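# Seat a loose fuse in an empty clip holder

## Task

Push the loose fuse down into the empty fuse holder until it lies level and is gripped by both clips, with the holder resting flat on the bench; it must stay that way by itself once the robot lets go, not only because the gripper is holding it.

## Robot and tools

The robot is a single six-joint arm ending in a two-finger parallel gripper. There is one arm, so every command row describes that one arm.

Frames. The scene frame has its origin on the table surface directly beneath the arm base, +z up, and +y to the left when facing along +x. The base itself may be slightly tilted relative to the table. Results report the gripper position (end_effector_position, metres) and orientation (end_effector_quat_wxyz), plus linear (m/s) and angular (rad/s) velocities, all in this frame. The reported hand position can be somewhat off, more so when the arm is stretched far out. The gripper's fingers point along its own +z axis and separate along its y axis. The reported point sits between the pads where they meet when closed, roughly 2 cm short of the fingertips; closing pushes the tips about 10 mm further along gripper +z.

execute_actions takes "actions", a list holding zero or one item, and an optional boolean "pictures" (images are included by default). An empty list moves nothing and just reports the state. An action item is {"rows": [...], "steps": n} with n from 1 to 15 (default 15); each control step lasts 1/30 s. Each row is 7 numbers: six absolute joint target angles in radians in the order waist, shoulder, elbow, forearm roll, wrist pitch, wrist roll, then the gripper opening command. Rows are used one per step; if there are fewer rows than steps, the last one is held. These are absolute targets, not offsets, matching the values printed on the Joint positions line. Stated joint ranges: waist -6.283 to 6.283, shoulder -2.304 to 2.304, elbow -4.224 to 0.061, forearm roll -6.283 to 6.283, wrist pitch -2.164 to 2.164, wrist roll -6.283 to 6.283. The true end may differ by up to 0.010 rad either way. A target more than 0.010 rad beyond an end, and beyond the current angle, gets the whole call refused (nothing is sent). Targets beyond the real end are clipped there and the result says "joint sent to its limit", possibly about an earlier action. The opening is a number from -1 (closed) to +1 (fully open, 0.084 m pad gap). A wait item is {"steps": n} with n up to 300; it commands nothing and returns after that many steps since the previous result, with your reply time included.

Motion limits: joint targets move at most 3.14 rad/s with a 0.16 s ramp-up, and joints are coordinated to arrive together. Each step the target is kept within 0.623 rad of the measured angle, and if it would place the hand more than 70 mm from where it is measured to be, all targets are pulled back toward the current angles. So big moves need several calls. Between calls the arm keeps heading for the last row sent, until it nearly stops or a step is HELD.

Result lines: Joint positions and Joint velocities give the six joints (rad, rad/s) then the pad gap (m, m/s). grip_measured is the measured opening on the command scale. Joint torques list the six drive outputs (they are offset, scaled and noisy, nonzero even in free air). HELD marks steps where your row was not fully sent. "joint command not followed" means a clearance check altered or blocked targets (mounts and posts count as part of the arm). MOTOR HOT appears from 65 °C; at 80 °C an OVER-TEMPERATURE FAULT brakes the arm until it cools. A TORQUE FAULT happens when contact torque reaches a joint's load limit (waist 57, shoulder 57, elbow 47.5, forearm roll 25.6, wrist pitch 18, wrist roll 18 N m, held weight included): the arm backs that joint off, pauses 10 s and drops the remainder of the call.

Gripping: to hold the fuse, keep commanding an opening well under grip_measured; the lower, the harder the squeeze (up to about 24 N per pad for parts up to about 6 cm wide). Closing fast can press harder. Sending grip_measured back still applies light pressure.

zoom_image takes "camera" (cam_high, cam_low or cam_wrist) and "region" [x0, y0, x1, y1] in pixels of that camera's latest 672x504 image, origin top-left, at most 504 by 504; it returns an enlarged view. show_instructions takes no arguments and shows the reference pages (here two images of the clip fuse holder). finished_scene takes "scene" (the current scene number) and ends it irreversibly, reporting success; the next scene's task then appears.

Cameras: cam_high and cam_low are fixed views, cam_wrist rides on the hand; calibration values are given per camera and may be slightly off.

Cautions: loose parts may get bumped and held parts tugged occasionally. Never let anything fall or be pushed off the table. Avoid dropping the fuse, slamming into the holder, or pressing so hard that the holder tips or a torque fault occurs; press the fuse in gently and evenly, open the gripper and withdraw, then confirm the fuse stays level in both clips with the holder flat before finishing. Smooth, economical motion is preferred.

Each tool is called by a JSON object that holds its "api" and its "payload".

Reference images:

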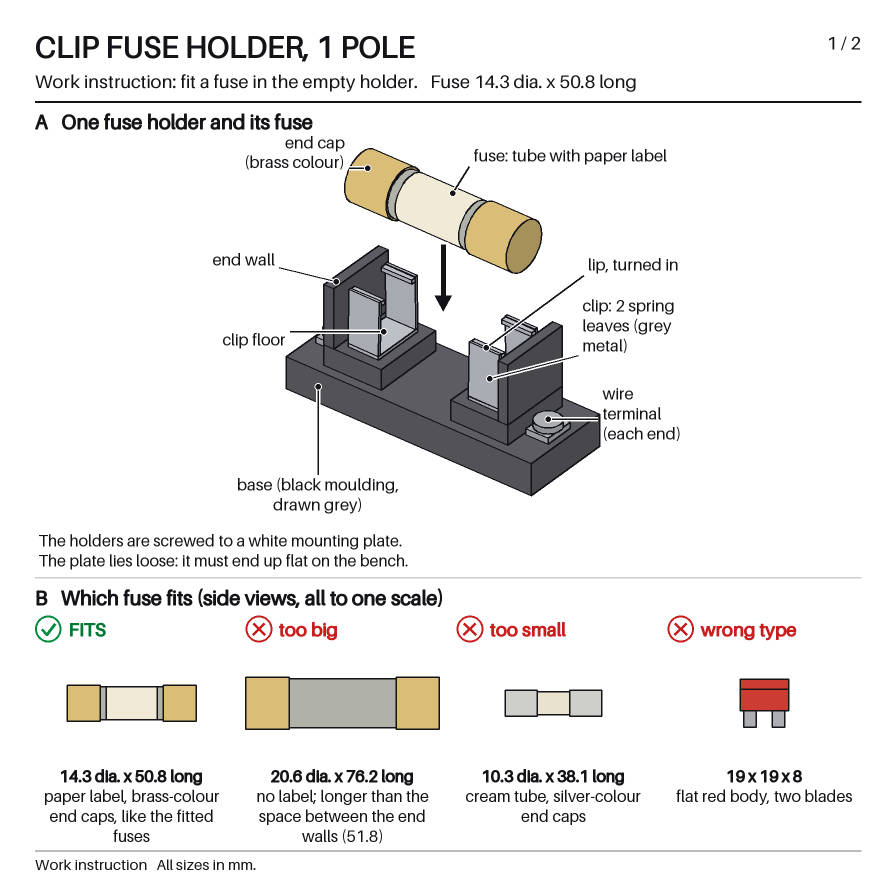

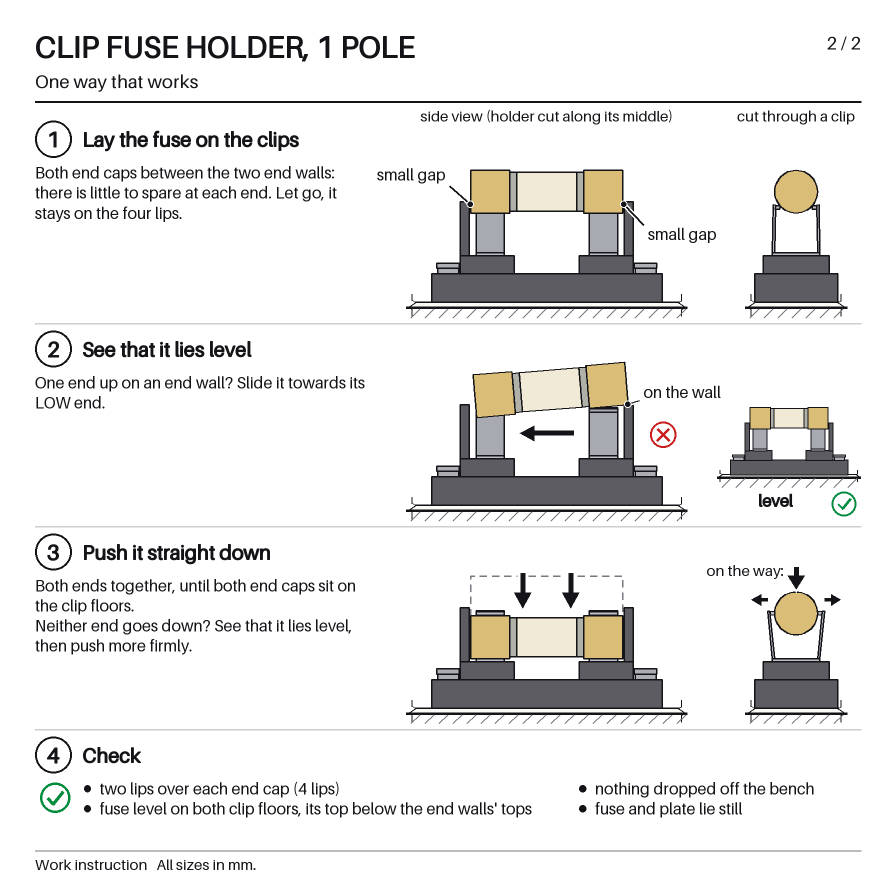

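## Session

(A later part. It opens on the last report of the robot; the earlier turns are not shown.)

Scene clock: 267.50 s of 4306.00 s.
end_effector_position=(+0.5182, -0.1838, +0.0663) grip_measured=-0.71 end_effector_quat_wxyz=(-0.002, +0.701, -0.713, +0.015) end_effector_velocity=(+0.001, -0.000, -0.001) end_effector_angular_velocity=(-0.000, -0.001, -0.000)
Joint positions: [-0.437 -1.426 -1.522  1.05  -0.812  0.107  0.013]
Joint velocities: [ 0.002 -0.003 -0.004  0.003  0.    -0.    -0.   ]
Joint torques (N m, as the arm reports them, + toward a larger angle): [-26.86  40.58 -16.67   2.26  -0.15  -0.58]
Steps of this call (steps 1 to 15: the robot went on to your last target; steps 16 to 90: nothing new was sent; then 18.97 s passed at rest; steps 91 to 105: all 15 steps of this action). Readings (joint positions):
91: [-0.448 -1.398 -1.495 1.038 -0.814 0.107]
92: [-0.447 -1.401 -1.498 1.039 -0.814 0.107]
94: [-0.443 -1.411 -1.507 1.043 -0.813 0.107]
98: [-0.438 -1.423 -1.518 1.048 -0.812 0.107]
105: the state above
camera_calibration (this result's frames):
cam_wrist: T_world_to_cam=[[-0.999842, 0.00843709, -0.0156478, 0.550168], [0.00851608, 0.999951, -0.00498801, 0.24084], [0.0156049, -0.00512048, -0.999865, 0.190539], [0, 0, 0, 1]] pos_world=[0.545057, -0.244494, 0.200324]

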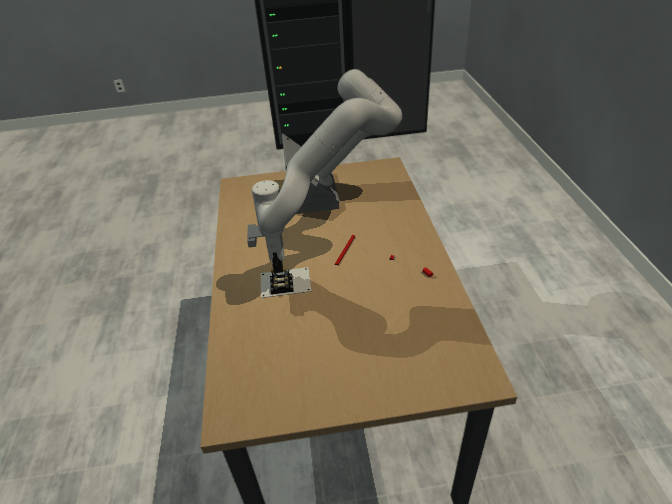

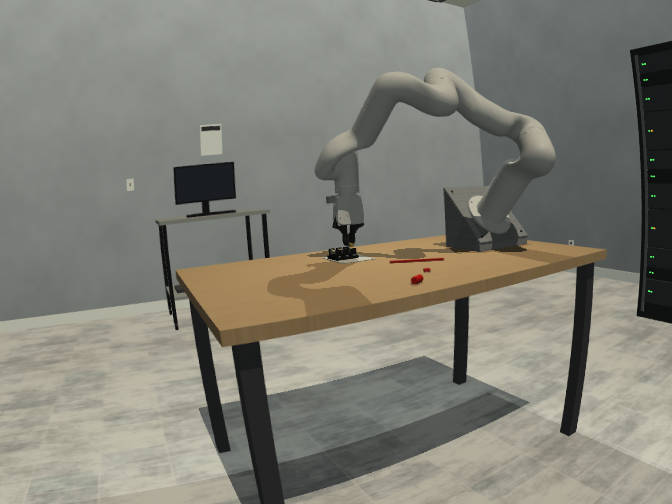

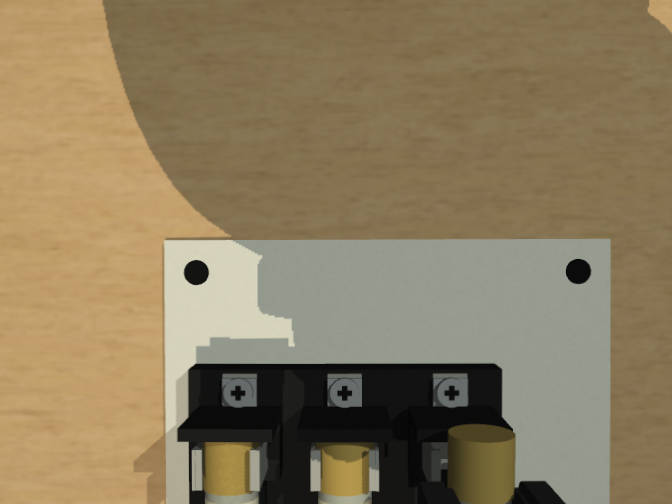

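{"api": "zoom_image", "payload": {"camera": "cam_wrist", "region": [170,350,590,504]}}

Region (170, 350, 590, 504) of cam_wrist's 672x504 image, scaled by 1.200, with more detail than that image has; it fills the top 185 rows of this view, and the rest is white.

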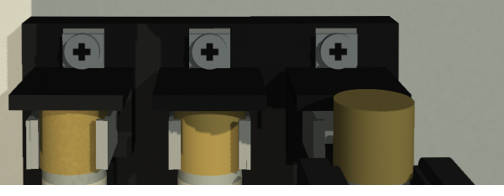

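{"api": "execute_actions", "payload": {"actions": [{"rows":[[-0.4284,-1.4137,-1.5072,1.0585,-0.8108,0.107,-0.9]]}]}}

{"api": "zoom_image", "payload": {"camera": "cam_wrist", "region": [270,350,590,504]}}

{"api": "zoom_image", "payload": {"camera": "cam_low", "region": [310,220,390,275]}}

Scene clock: 291.90 s of 4306.00 s.
end_effector_position=(+0.5188, -0.1772, +0.0660) grip_measured=-0.71 end_effector_quat_wxyz=(-0.002, +0.701, -0.713, +0.014) end_effector_velocity=(-0.000, +0.001, +0.000) end_effector_angular_velocity=(+0.000, +0.000, -0.001)
Joint positions: [-0.429 -1.414 -1.507  1.058 -0.811  0.107  0.013]
Joint velocities: [ 0.001  0.002  0.003  0.001 -0.     0.001 -0.   ]
Joint torques (N m, as the arm reports them, + toward a larger angle): [-28.72  41.84 -16.13   3.33   0.03  -0.48]
Steps of this call (steps 1 to 15: the robot went on to your last target; steps 16 to 90: nothing new was sent; then 20.90 s passed at rest; steps 91 to 105: all 15 steps of this action). Readings (joint positions):
91: [-0.436 -1.427 -1.522 1.050 -0.812 0.107]
92: [-0.436 -1.425 -1.520 1.051 -0.812 0.107]
94: [-0.433 -1.421 -1.515 1.054 -0.812 0.107]
98: [-0.430 -1.416 -1.510 1.057 -0.811 0.107]
105: the state above
camera_calibration (this result's frames):
cam_wrist: T_world_to_cam=[[-0.999841, 0.00962867, -0.0149763, 0.550863], [0.0097005, 0.999942, -0.00473103, 0.233624], [0.0149299, -0.00487556, -0.999877, 0.19065], [0, 0, 0, 1]] pos_world=[0.545663, -0.237985, 0.199981]

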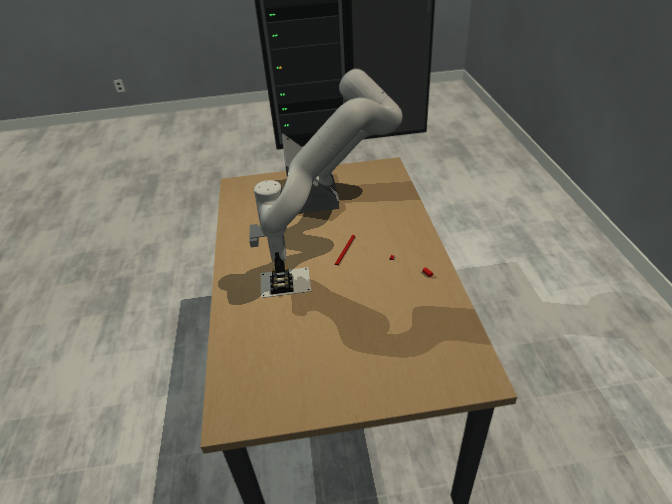

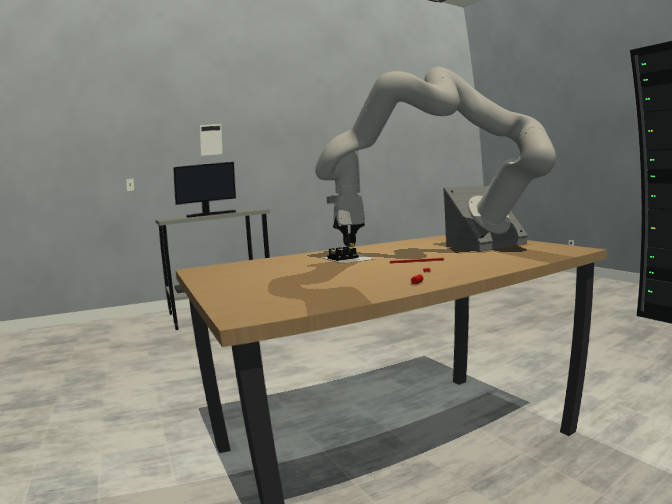

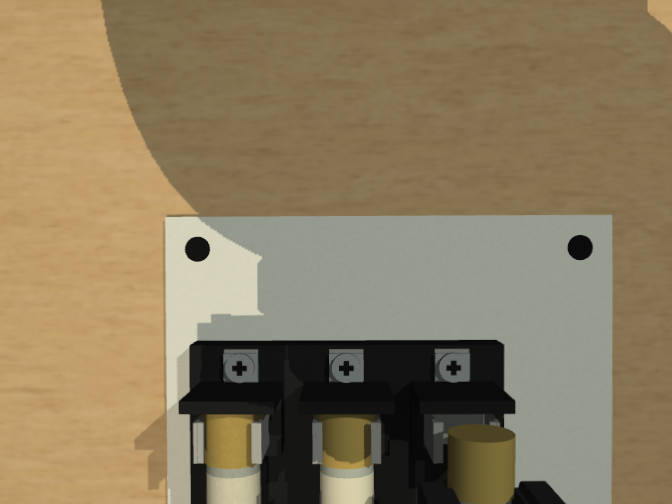

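Region (270, 350, 590, 504) of cam_wrist's 672x504 image, scaled by 1.575, with more detail than that image has; it fills the top 243 rows of this view, and the rest is white.

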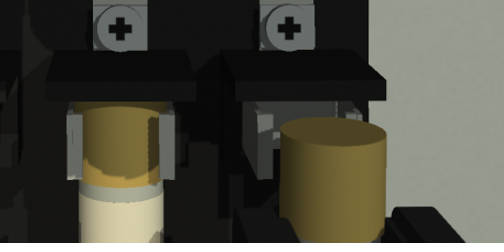

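Region (310, 220, 390, 275) of cam_low's 672x504 image, scaled by 6.300, with more detail than that image has; it fills the top 346 rows of this view, and the rest is white.

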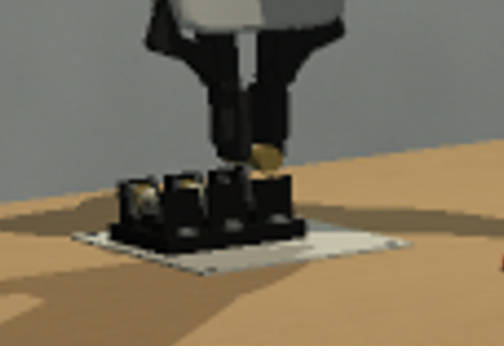

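{"api": "execute_actions", "payload": {"actions": [{"rows":[[-0.4194,-1.4289,-1.5153,1.073,-0.8064,0.098,-0.9]]}]}}

{"api": "zoom_image", "payload": {"camera": "cam_wrist", "region": [270,350,590,504]}}

{"api": "zoom_image", "payload": {"camera": "cam_low", "region": [310,220,390,275]}}

Scene clock: 310.23 s of 4306.00 s.
end_effector_position=(+0.5198, -0.1782, +0.0580) grip_measured=-0.71 end_effector_quat_wxyz=(-0.003, +0.701, -0.713, +0.015) end_effector_velocity=(-0.000, -0.000, -0.004) end_effector_angular_velocity=(-0.001, +0.001, -0.002)
Joint positions: [-0.42  -1.428 -1.516  1.073 -0.807  0.098  0.013]
Joint velocities: [ 0.004 -0.005 -0.002  0.005  0.003 -0.001  0.   ]
Joint torques (N m, as the arm reports them, + toward a larger angle): [-15.23  27.67 -12.07   4.01   0.82  -0.42]
Steps of this call (steps 1 to 15: the robot went on to your last target; steps 16 to 150: nothing new was sent; then 12.83 s passed at rest; steps 151 to 165: all 15 steps of this action). Readings (joint positions):
151: [-0.428 -1.414 -1.507 1.059 -0.811 0.107]
152: [-0.427 -1.415 -1.509 1.060 -0.810 0.106]
154: [-0.425 -1.420 -1.511 1.065 -0.809 0.103]
158: [-0.421 -1.426 -1.515 1.071 -0.807 0.099]
165: the state above
camera_calibration (this result's frames):
cam_wrist: T_world_to_cam=[[-0.99984, 0.00805614, -0.0159844, 0.551541], [0.00813238, 0.999956, -0.00471036, 0.235399], [0.0159457, -0.00483959, -0.999861, 0.182048], [0, 0, 0, 1]] pos_world=[0.546636, -0.238951, 0.191948]

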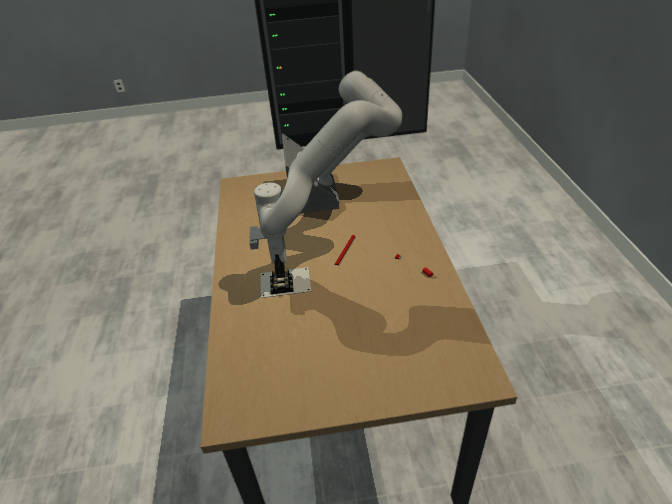

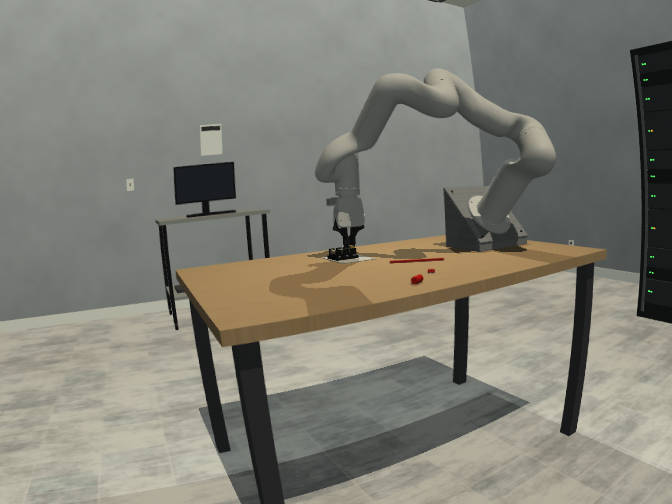

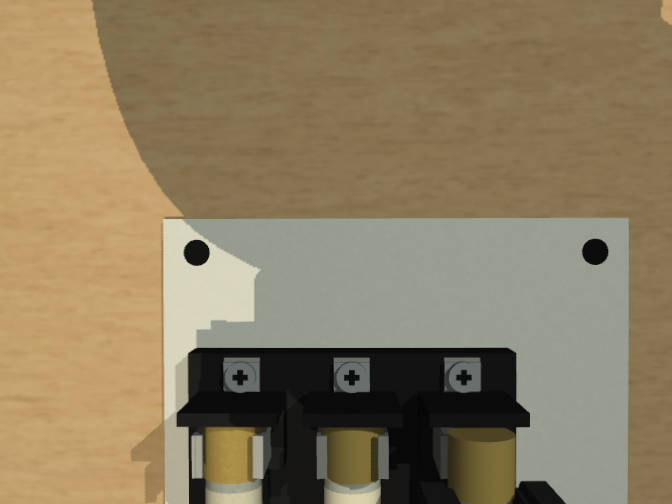

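Region (270, 350, 590, 504) of cam_wrist's 672x504 image, scaled by 1.575, with more detail than that image has; it fills the top 243 rows of this view, and the rest is white.

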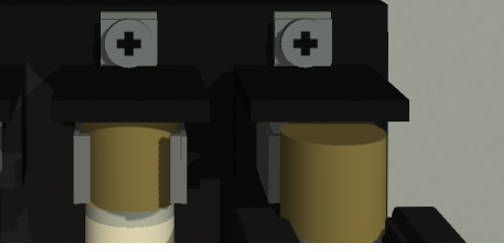

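Region (310, 220, 390, 275) of cam_low's 672x504 image, scaled by 6.300, with more detail than that image has; it fills the top 346 rows of this view, and the rest is white.

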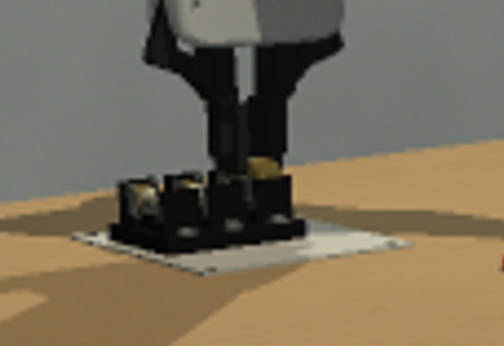

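{"api": "execute_actions", "payload": {"actions": [{"rows":[[-0.4205,-1.4270,-1.5143,1.072,-0.8066,0.098,-0.9],[-0.4205,-1.4270,-1.5143,1.072,-0.8066,0.098,-0.9],[-0.4205,-1.4270,-1.5143,1.072,-0.8066,0.098,-0.9],[-0.4205,-1.4270,-1.5143,1.072,-0.8066,0.098,-0.66],[-0.4205,-1.4270,-1.5143,1.072,-0.8066,0.098,-0.6],[-0.4205,-1.4270,-1.5143,1.072,-0.8066,0.098,-0.5]]}], "pictures": false}}

{"api": "execute_actions", "payload": {"actions": [{"rows":[[-0.4364,-1.400,-1.500,1.0502,-0.8121,0.107,-0.5]],"steps":12}]}}

{"api": "zoom_image", "payload": {"camera": "cam_low", "region": [310,220,390,275]}}

Scene clock: 320.50 s of 4306.00 s.
end_effector_position=(+0.5186, -0.1783, +0.0574) grip_measured=-0.52 end_effector_quat_wxyz=(-0.002, +0.701, -0.713, +0.014) end_effector_velocity=(+0.006, +0.000, +0.006) end_effector_angular_velocity=(-0.002, -0.010, +0.006)
Joint positions: [-0.42  -1.428 -1.513  1.072 -0.806  0.098  0.021]
Joint velocities: [-0.003  0.005 -0.007  0.    -0.004 -0.     0.002]
Joint torques (N m, as the arm reports them, + toward a larger angle): [-26.23  41.08 -15.71   2.81  -0.1   -0.49]
Steps of this call (steps 1 to 15: the robot went on to your last target; steps 16 to 90: nothing new was sent; then 6.77 s passed at rest; steps 91 to 105: all 15 steps of this action). Readings (joint positions):
91: [-0.419 -1.429 -1.515 1.073 -0.806 0.098]
92: [-0.419 -1.429 -1.515 1.073 -0.806 0.098]
94: [-0.420 -1.428 -1.515 1.073 -0.806 0.098]
98: [-0.419 -1.430 -1.512 1.072 -0.805 0.098]
105: the state above

Scene clock: 320.90 s of 4306.00 s.
end_effector_position=(+0.5192, -0.1766, +0.0734) grip_measured=-0.52 end_effector_quat_wxyz=(-0.003, +0.702, -0.712, +0.016) end_effector_velocity=(-0.001, +0.001, +0.006) end_effector_angular_velocity=(-0.001, -0.000, -0.000)
Joint positions: [-0.436 -1.401 -1.501  1.051 -0.812  0.107  0.021]
Joint velocities: [-0.005  0.011  0.007 -0.008 -0.002  0.004  0.   ]
Joint torques (N m, as the arm reports them, + toward a larger angle): [-25.34  40.5  -16.23   2.4    0.01  -0.51]
Steps of this call (steps 1 to 12: all 12 steps of this action). Readings (joint positions):
1: [-0.420 -1.427 -1.513 1.072 -0.806 0.098]
2: [-0.422 -1.425 -1.512 1.069 -0.807 0.099]
4: [-0.427 -1.415 -1.507 1.062 -0.809 0.102]
8: [-0.434 -1.404 -1.503 1.054 -0.811 0.106]
12: the state above
camera_calibration (this result's frames):
cam_wrist: T_world_to_cam=[[-0.999816, 0.00568334, -0.0182992, 0.550888], [0.00581114, 0.999959, -0.00693836, 0.235219], [0.018259, -0.00704342, -0.999808, 0.195928], [0, 0, 0, 1]] pos_world=[0.545843, -0.23696, 0.207604]

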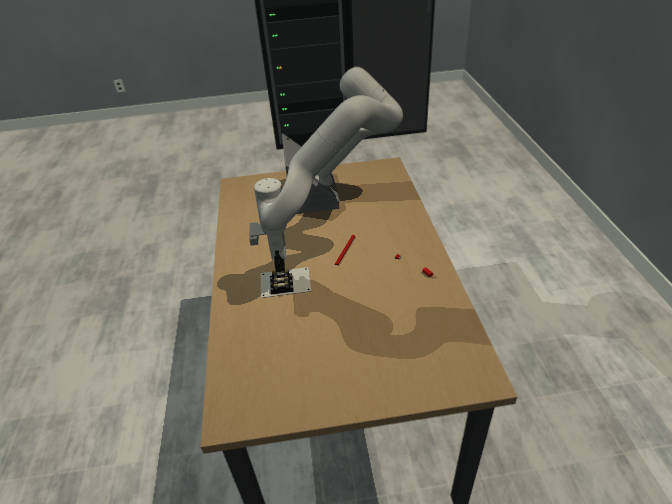

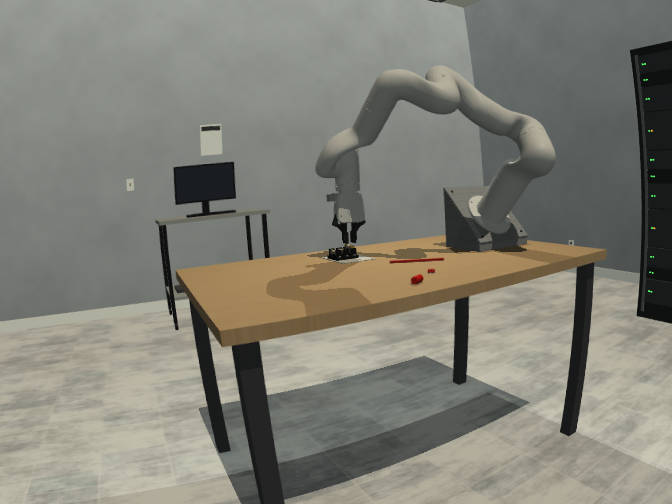

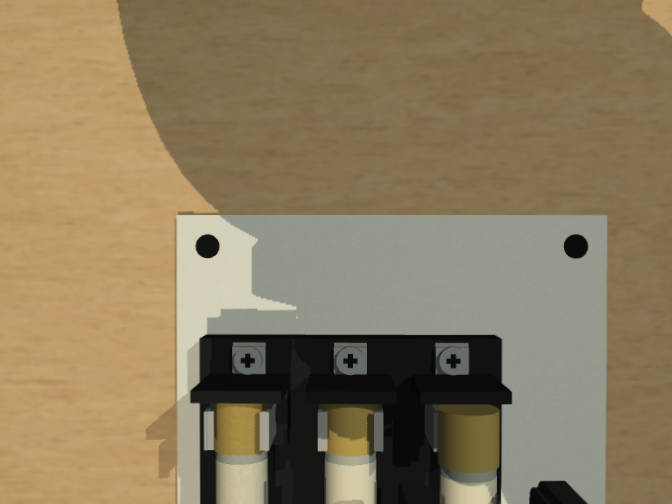

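Region (310, 220, 390, 275) of cam_low's 672x504 image, scaled by 6.300, with more detail than that image has; it fills the top 346 rows of this view, and the rest is white.

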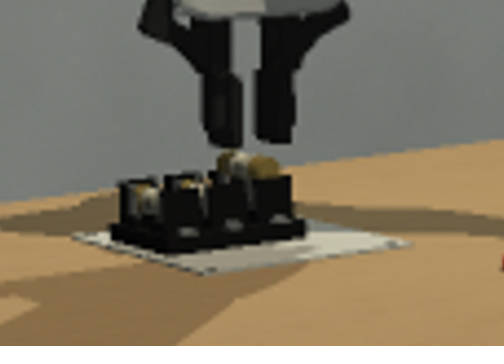

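{"api": "execute_actions", "payload": {"actions": [{"rows":[[-0.4364,-1.400,-1.500,1.0502,-0.8121,0.107,-1],[-0.4364,-1.400,-1.500,1.0502,-0.8121,0.107,-1],[-0.4364,-1.400,-1.500,1.0502,-0.8121,0.107,-1],[-0.4364,-1.400,-1.500,1.0502,-0.8121,0.107,-1],[-0.4364,-1.400,-1.500,1.0502,-0.8121,0.107,-1],[-0.4364,-1.400,-1.500,1.0502,-0.8121,0.107,-1],[-0.4284,-1.4137,-1.5072,1.0585,-0.8108,0.107,-1]]}], "pictures": false}}

{"api": "execute_actions", "payload": {"actions": [{"rows":[[-0.4273,-1.4156,-1.5082,1.0603,-0.8102,0.106,-1],[-0.4262,-1.4175,-1.5092,1.0621,-0.8097,0.105,-1],[-0.4250,-1.4194,-1.5102,1.0639,-0.8091,0.104,-1],[-0.4239,-1.4213,-1.5112,1.0657,-0.8086,0.103,-1],[-0.4228,-1.4232,-1.5123,1.0676,-0.808,0.101,-1],[-0.4217,-1.4251,-1.5133,1.0694,-0.8075,0.100,-1],[-0.4205,-1.4270,-1.5143,1.0712,-0.807,0.099,-1],[-0.4194,-1.4289,-1.5153,1.073,-0.8064,0.098,-1],[-0.4183,-1.4308,-1.5163,1.0748,-0.8058,0.097,-1],[-0.4172,-1.4327,-1.5173,1.0766,-0.8053,0.096,-1],[-0.4160,-1.4346,-1.5184,1.0784,-0.8047,0.095,-1],[-0.4149,-1.4365,-1.5194,1.080,-0.8042,0.0935,-1]]}]}}

{"api": "zoom_image", "payload": {"camera": "cam_low", "region": [310,220,390,275]}}

Scene clock: 346.00 s of 4306.00 s.
end_effector_position=(+0.5188, -0.1770, +0.0668) grip_measured=-1.00 end_effector_quat_wxyz=(-0.002, +0.701, -0.713, +0.014) end_effector_velocity=(+0.004, -0.001, -0.004) end_effector_angular_velocity=(-0.001, -0.004, -0.000)
Joint positions: [-0.429 -1.412 -1.506  1.058 -0.811  0.107  0.   ]
Joint velocities: [ 0.007 -0.01  -0.013  0.01   0.001 -0.     0.   ]
Joint torques (N m, as the arm reports them, + toward a larger angle): [-25.38  41.07 -15.94   2.36  -0.12  -0.5 ]
Steps of this call (steps 1 to 15: the robot went on to your last target; steps 16 to 90: nothing new was sent; then 21.60 s passed at rest; steps 91 to 105: all 15 steps of this action). Readings (joint positions):
91: [-0.436 -1.400 -1.500 1.050 -0.812 0.107]
92: [-0.436 -1.400 -1.500 1.050 -0.812 0.107]
94: [-0.436 -1.400 -1.500 1.050 -0.812 0.107]
98: [-0.436 -1.401 -1.501 1.051 -0.812 0.107]
105: the state above

Scene clock: 346.50 s of 4306.00 s.
end_effector_position=(+0.5191, -0.1789, +0.0538) grip_measured=-1.00 end_effector_quat_wxyz=(-0.001, +0.701, -0.713, +0.015) end_effector_velocity=(+0.010, -0.007, -0.009) end_effector_angular_velocity=(-0.017, -0.018, +0.012)
Joint positions: [-0.416 -1.434 -1.517  1.077 -0.804  0.096  0.   ]
Joint velocities: [ 0.011 -0.024 -0.029  0.029  0.017 -0.021  0.   ]
Joint torques (N m, as the arm reports them, + toward a larger angle): [-24.01  36.64 -11.82   2.76   0.07  -0.41]
Steps of this call (steps 1 to 15: all 15 steps of this action). Readings (joint positions):
1: [-0.429 -1.413 -1.507 1.058 -0.811 0.107]
2: [-0.429 -1.413 -1.507 1.058 -0.811 0.107]
4: [-0.428 -1.414 -1.508 1.060 -0.811 0.106]
8: [-0.426 -1.419 -1.512 1.065 -0.810 0.103]
15: the state above
camera_calibration (this result's frames):
cam_wrist: T_world_to_cam=[[-0.999859, 0.00893582, -0.0141838, 0.550848], [0.00902617, 0.999939, -0.00631899, 0.235702], [0.0141264, -0.00644613, -0.999879, 0.178563], [0, 0, 0, 1]] pos_world=[0.546121, -0.239459, 0.187844]

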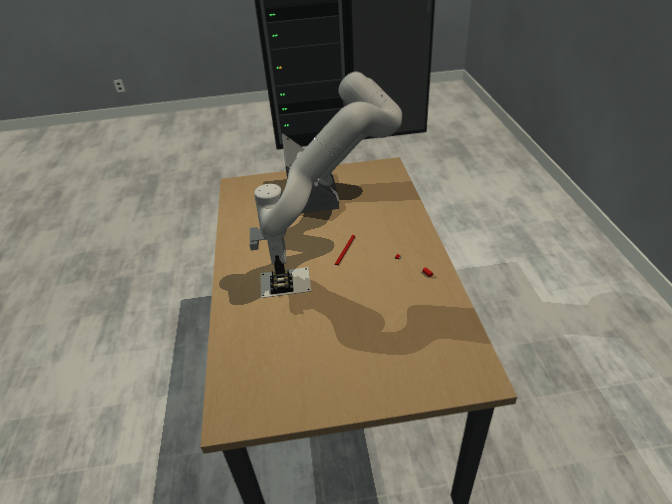

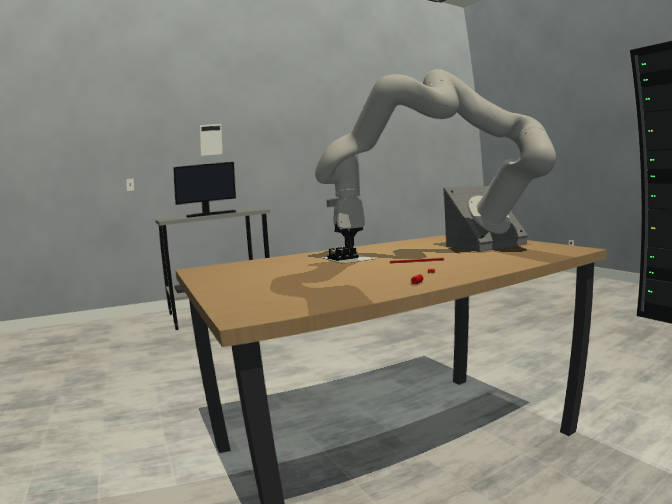

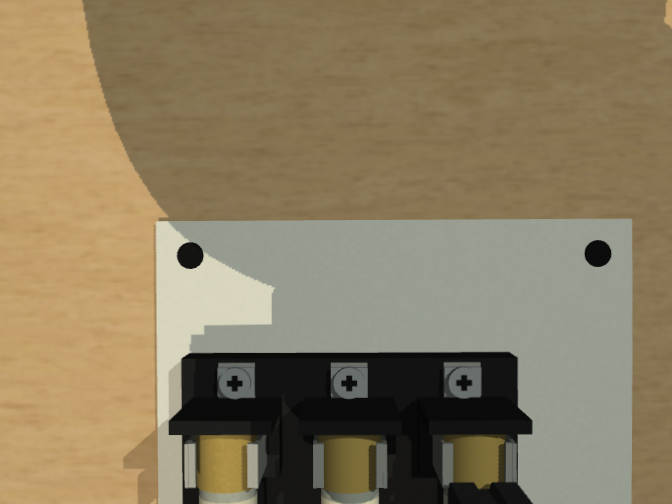

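Region (310, 220, 390, 275) of cam_low's 672x504 image, scaled by 6.300, with more detail than that image has; it fills the top 346 rows of this view, and the rest is white.

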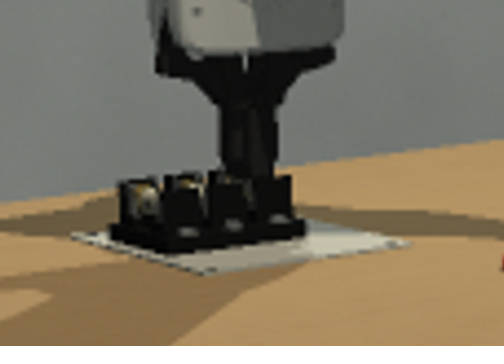

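Going in. Push slightly more to seat, then lift and look.

{"api": "execute_actions", "payload": {"actions": [{"rows":[[-0.4132,-1.4393,-1.5209,1.0827,-0.8034,0.092,-1]],"steps":10}], "pictures": false}}

{"api": "execute_actions", "payload": {"actions": [{"rows":[[-0.448,-1.385,-1.49,1.038,-0.814,0.107,-1]]}]}}

{"api": "zoom_image", "payload": {"camera": "cam_low", "region": [310,220,390,275]}}

{"api": "zoom_image", "payload": {"camera": "cam_high", "region": [250,255,320,305]}}

Scene clock: 357.87 s of 4306.00 s.
end_effector_position=(+0.5199, -0.1791, +0.0521) grip_measured=-1.00 end_effector_quat_wxyz=(-0.002, +0.702, -0.712, +0.015) end_effector_velocity=(+0.001, -0.000, +0.000) end_effector_angular_velocity=(+0.000, -0.003, -0.001)
Joint positions: [-0.414 -1.438 -1.521  1.082 -0.805  0.092  0.   ]
Joint velocities: [-0.     0.    -0.     0.003  0.    -0.001  0.   ]
Joint torques (N m, as the arm reports them, + toward a larger angle): [-2.61 17.15 -8.26  5.37  0.81 -0.47]
Steps of this call (steps 1 to 15: the robot went on to your last target; steps 16 to 90: nothing new was sent; then 8.03 s passed at rest; steps 91 to 100: all 10 steps of this action). Readings (joint positions):
91: [-0.415 -1.437 -1.519 1.080 -0.804 0.093]
92: [-0.415 -1.437 -1.520 1.080 -0.804 0.093]
94: [-0.415 -1.437 -1.520 1.081 -0.804 0.093]
98: [-0.414 -1.438 -1.521 1.082 -0.805 0.092]
100: the state above

Scene clock: 358.37 s of 4306.00 s.
end_effector_position=(+0.5173, -0.1766, +0.0824) grip_measured=-1.00 end_effector_quat_wxyz=(-0.003, +0.703, -0.711, +0.017) end_effector_velocity=(+0.002, +0.000, +0.008) end_effector_angular_velocity=(-0.002, -0.006, +0.002)
Joint positions: [-0.447 -1.386 -1.49   1.039 -0.814  0.107  0.   ]
Joint velocities: [-0.007  0.011  0.003 -0.006 -0.002  0.002  0.   ]
Joint torques (N m, as the arm reports them, + toward a larger angle): [-26.89  39.9  -16.84   2.77   0.08  -0.44]
Steps of this call (steps 1 to 15: all 15 steps of this action). Readings (joint positions):
1: [-0.415 -1.438 -1.521 1.082 -0.805 0.092]
2: [-0.416 -1.435 -1.518 1.079 -0.804 0.093]
4: [-0.425 -1.420 -1.505 1.065 -0.807 0.098]
8: [-0.441 -1.395 -1.494 1.046 -0.812 0.105]
15: the state above
camera_calibration (this result's frames):
cam_wrist: T_world_to_cam=[[-0.999798, 0.00275487, -0.0198968, 0.548774], [0.0029182, 0.999962, -0.00818443, 0.236908], [0.0198735, -0.00824084, -0.999769, 0.203942], [0, 0, 0, 1]] pos_world=[0.543919, -0.23673, 0.216752]

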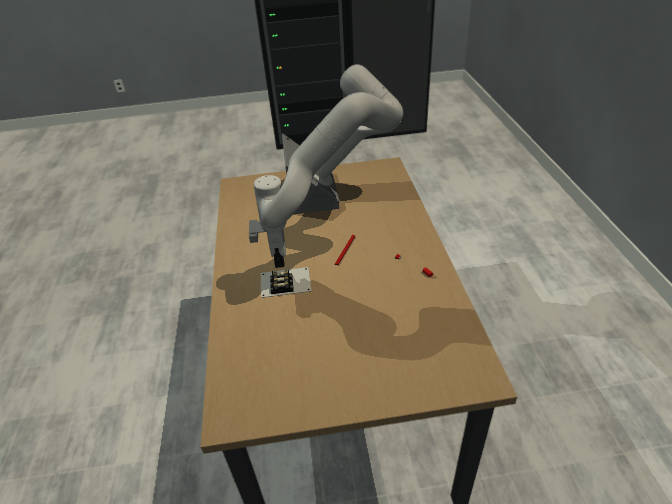

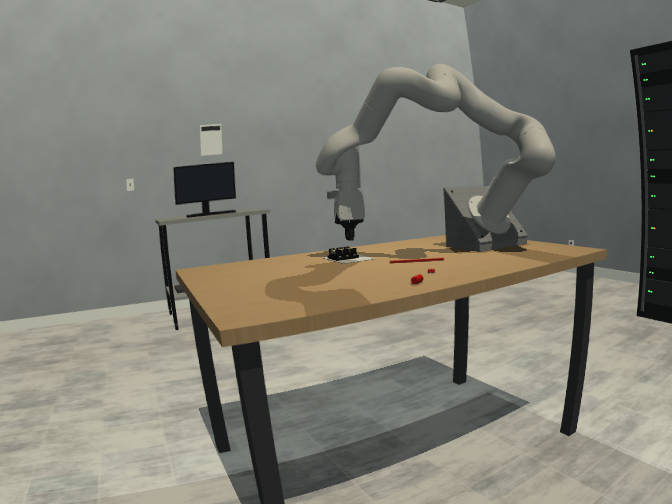

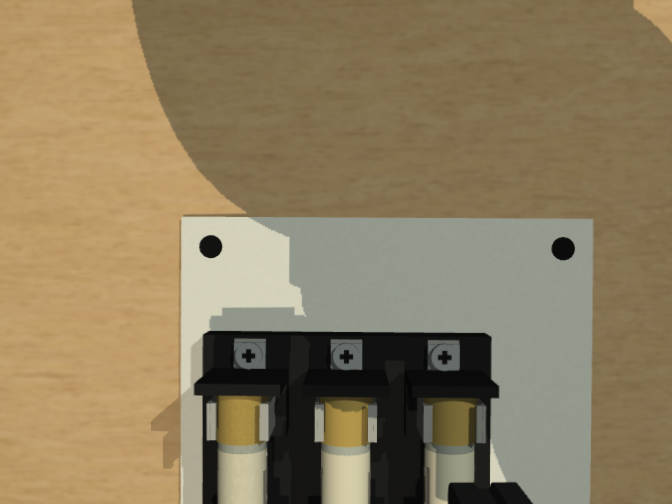

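Region (310, 220, 390, 275) of cam_low's 672x504 image, scaled by 6.300, with more detail than that image has; it fills the top 346 rows of this view, and the rest is white.

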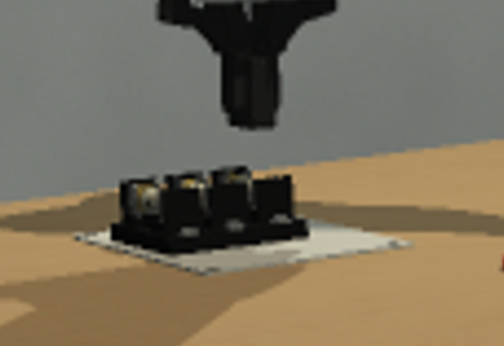

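Region (250, 255, 320, 305) of cam_high's 672x504 image, scaled by 7.200, with more detail than that image has; it fills the top 360 rows of this view, and the rest is white.

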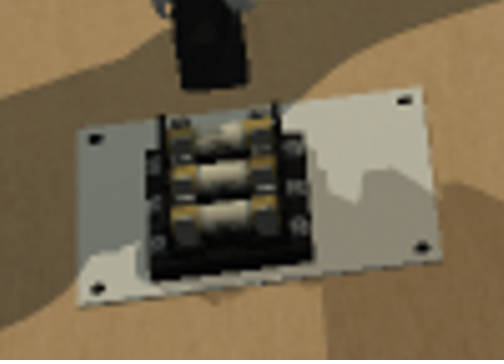

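{"api": "finished_scene", "payload": {"scene": 1}}

The scene is finished: the task was done.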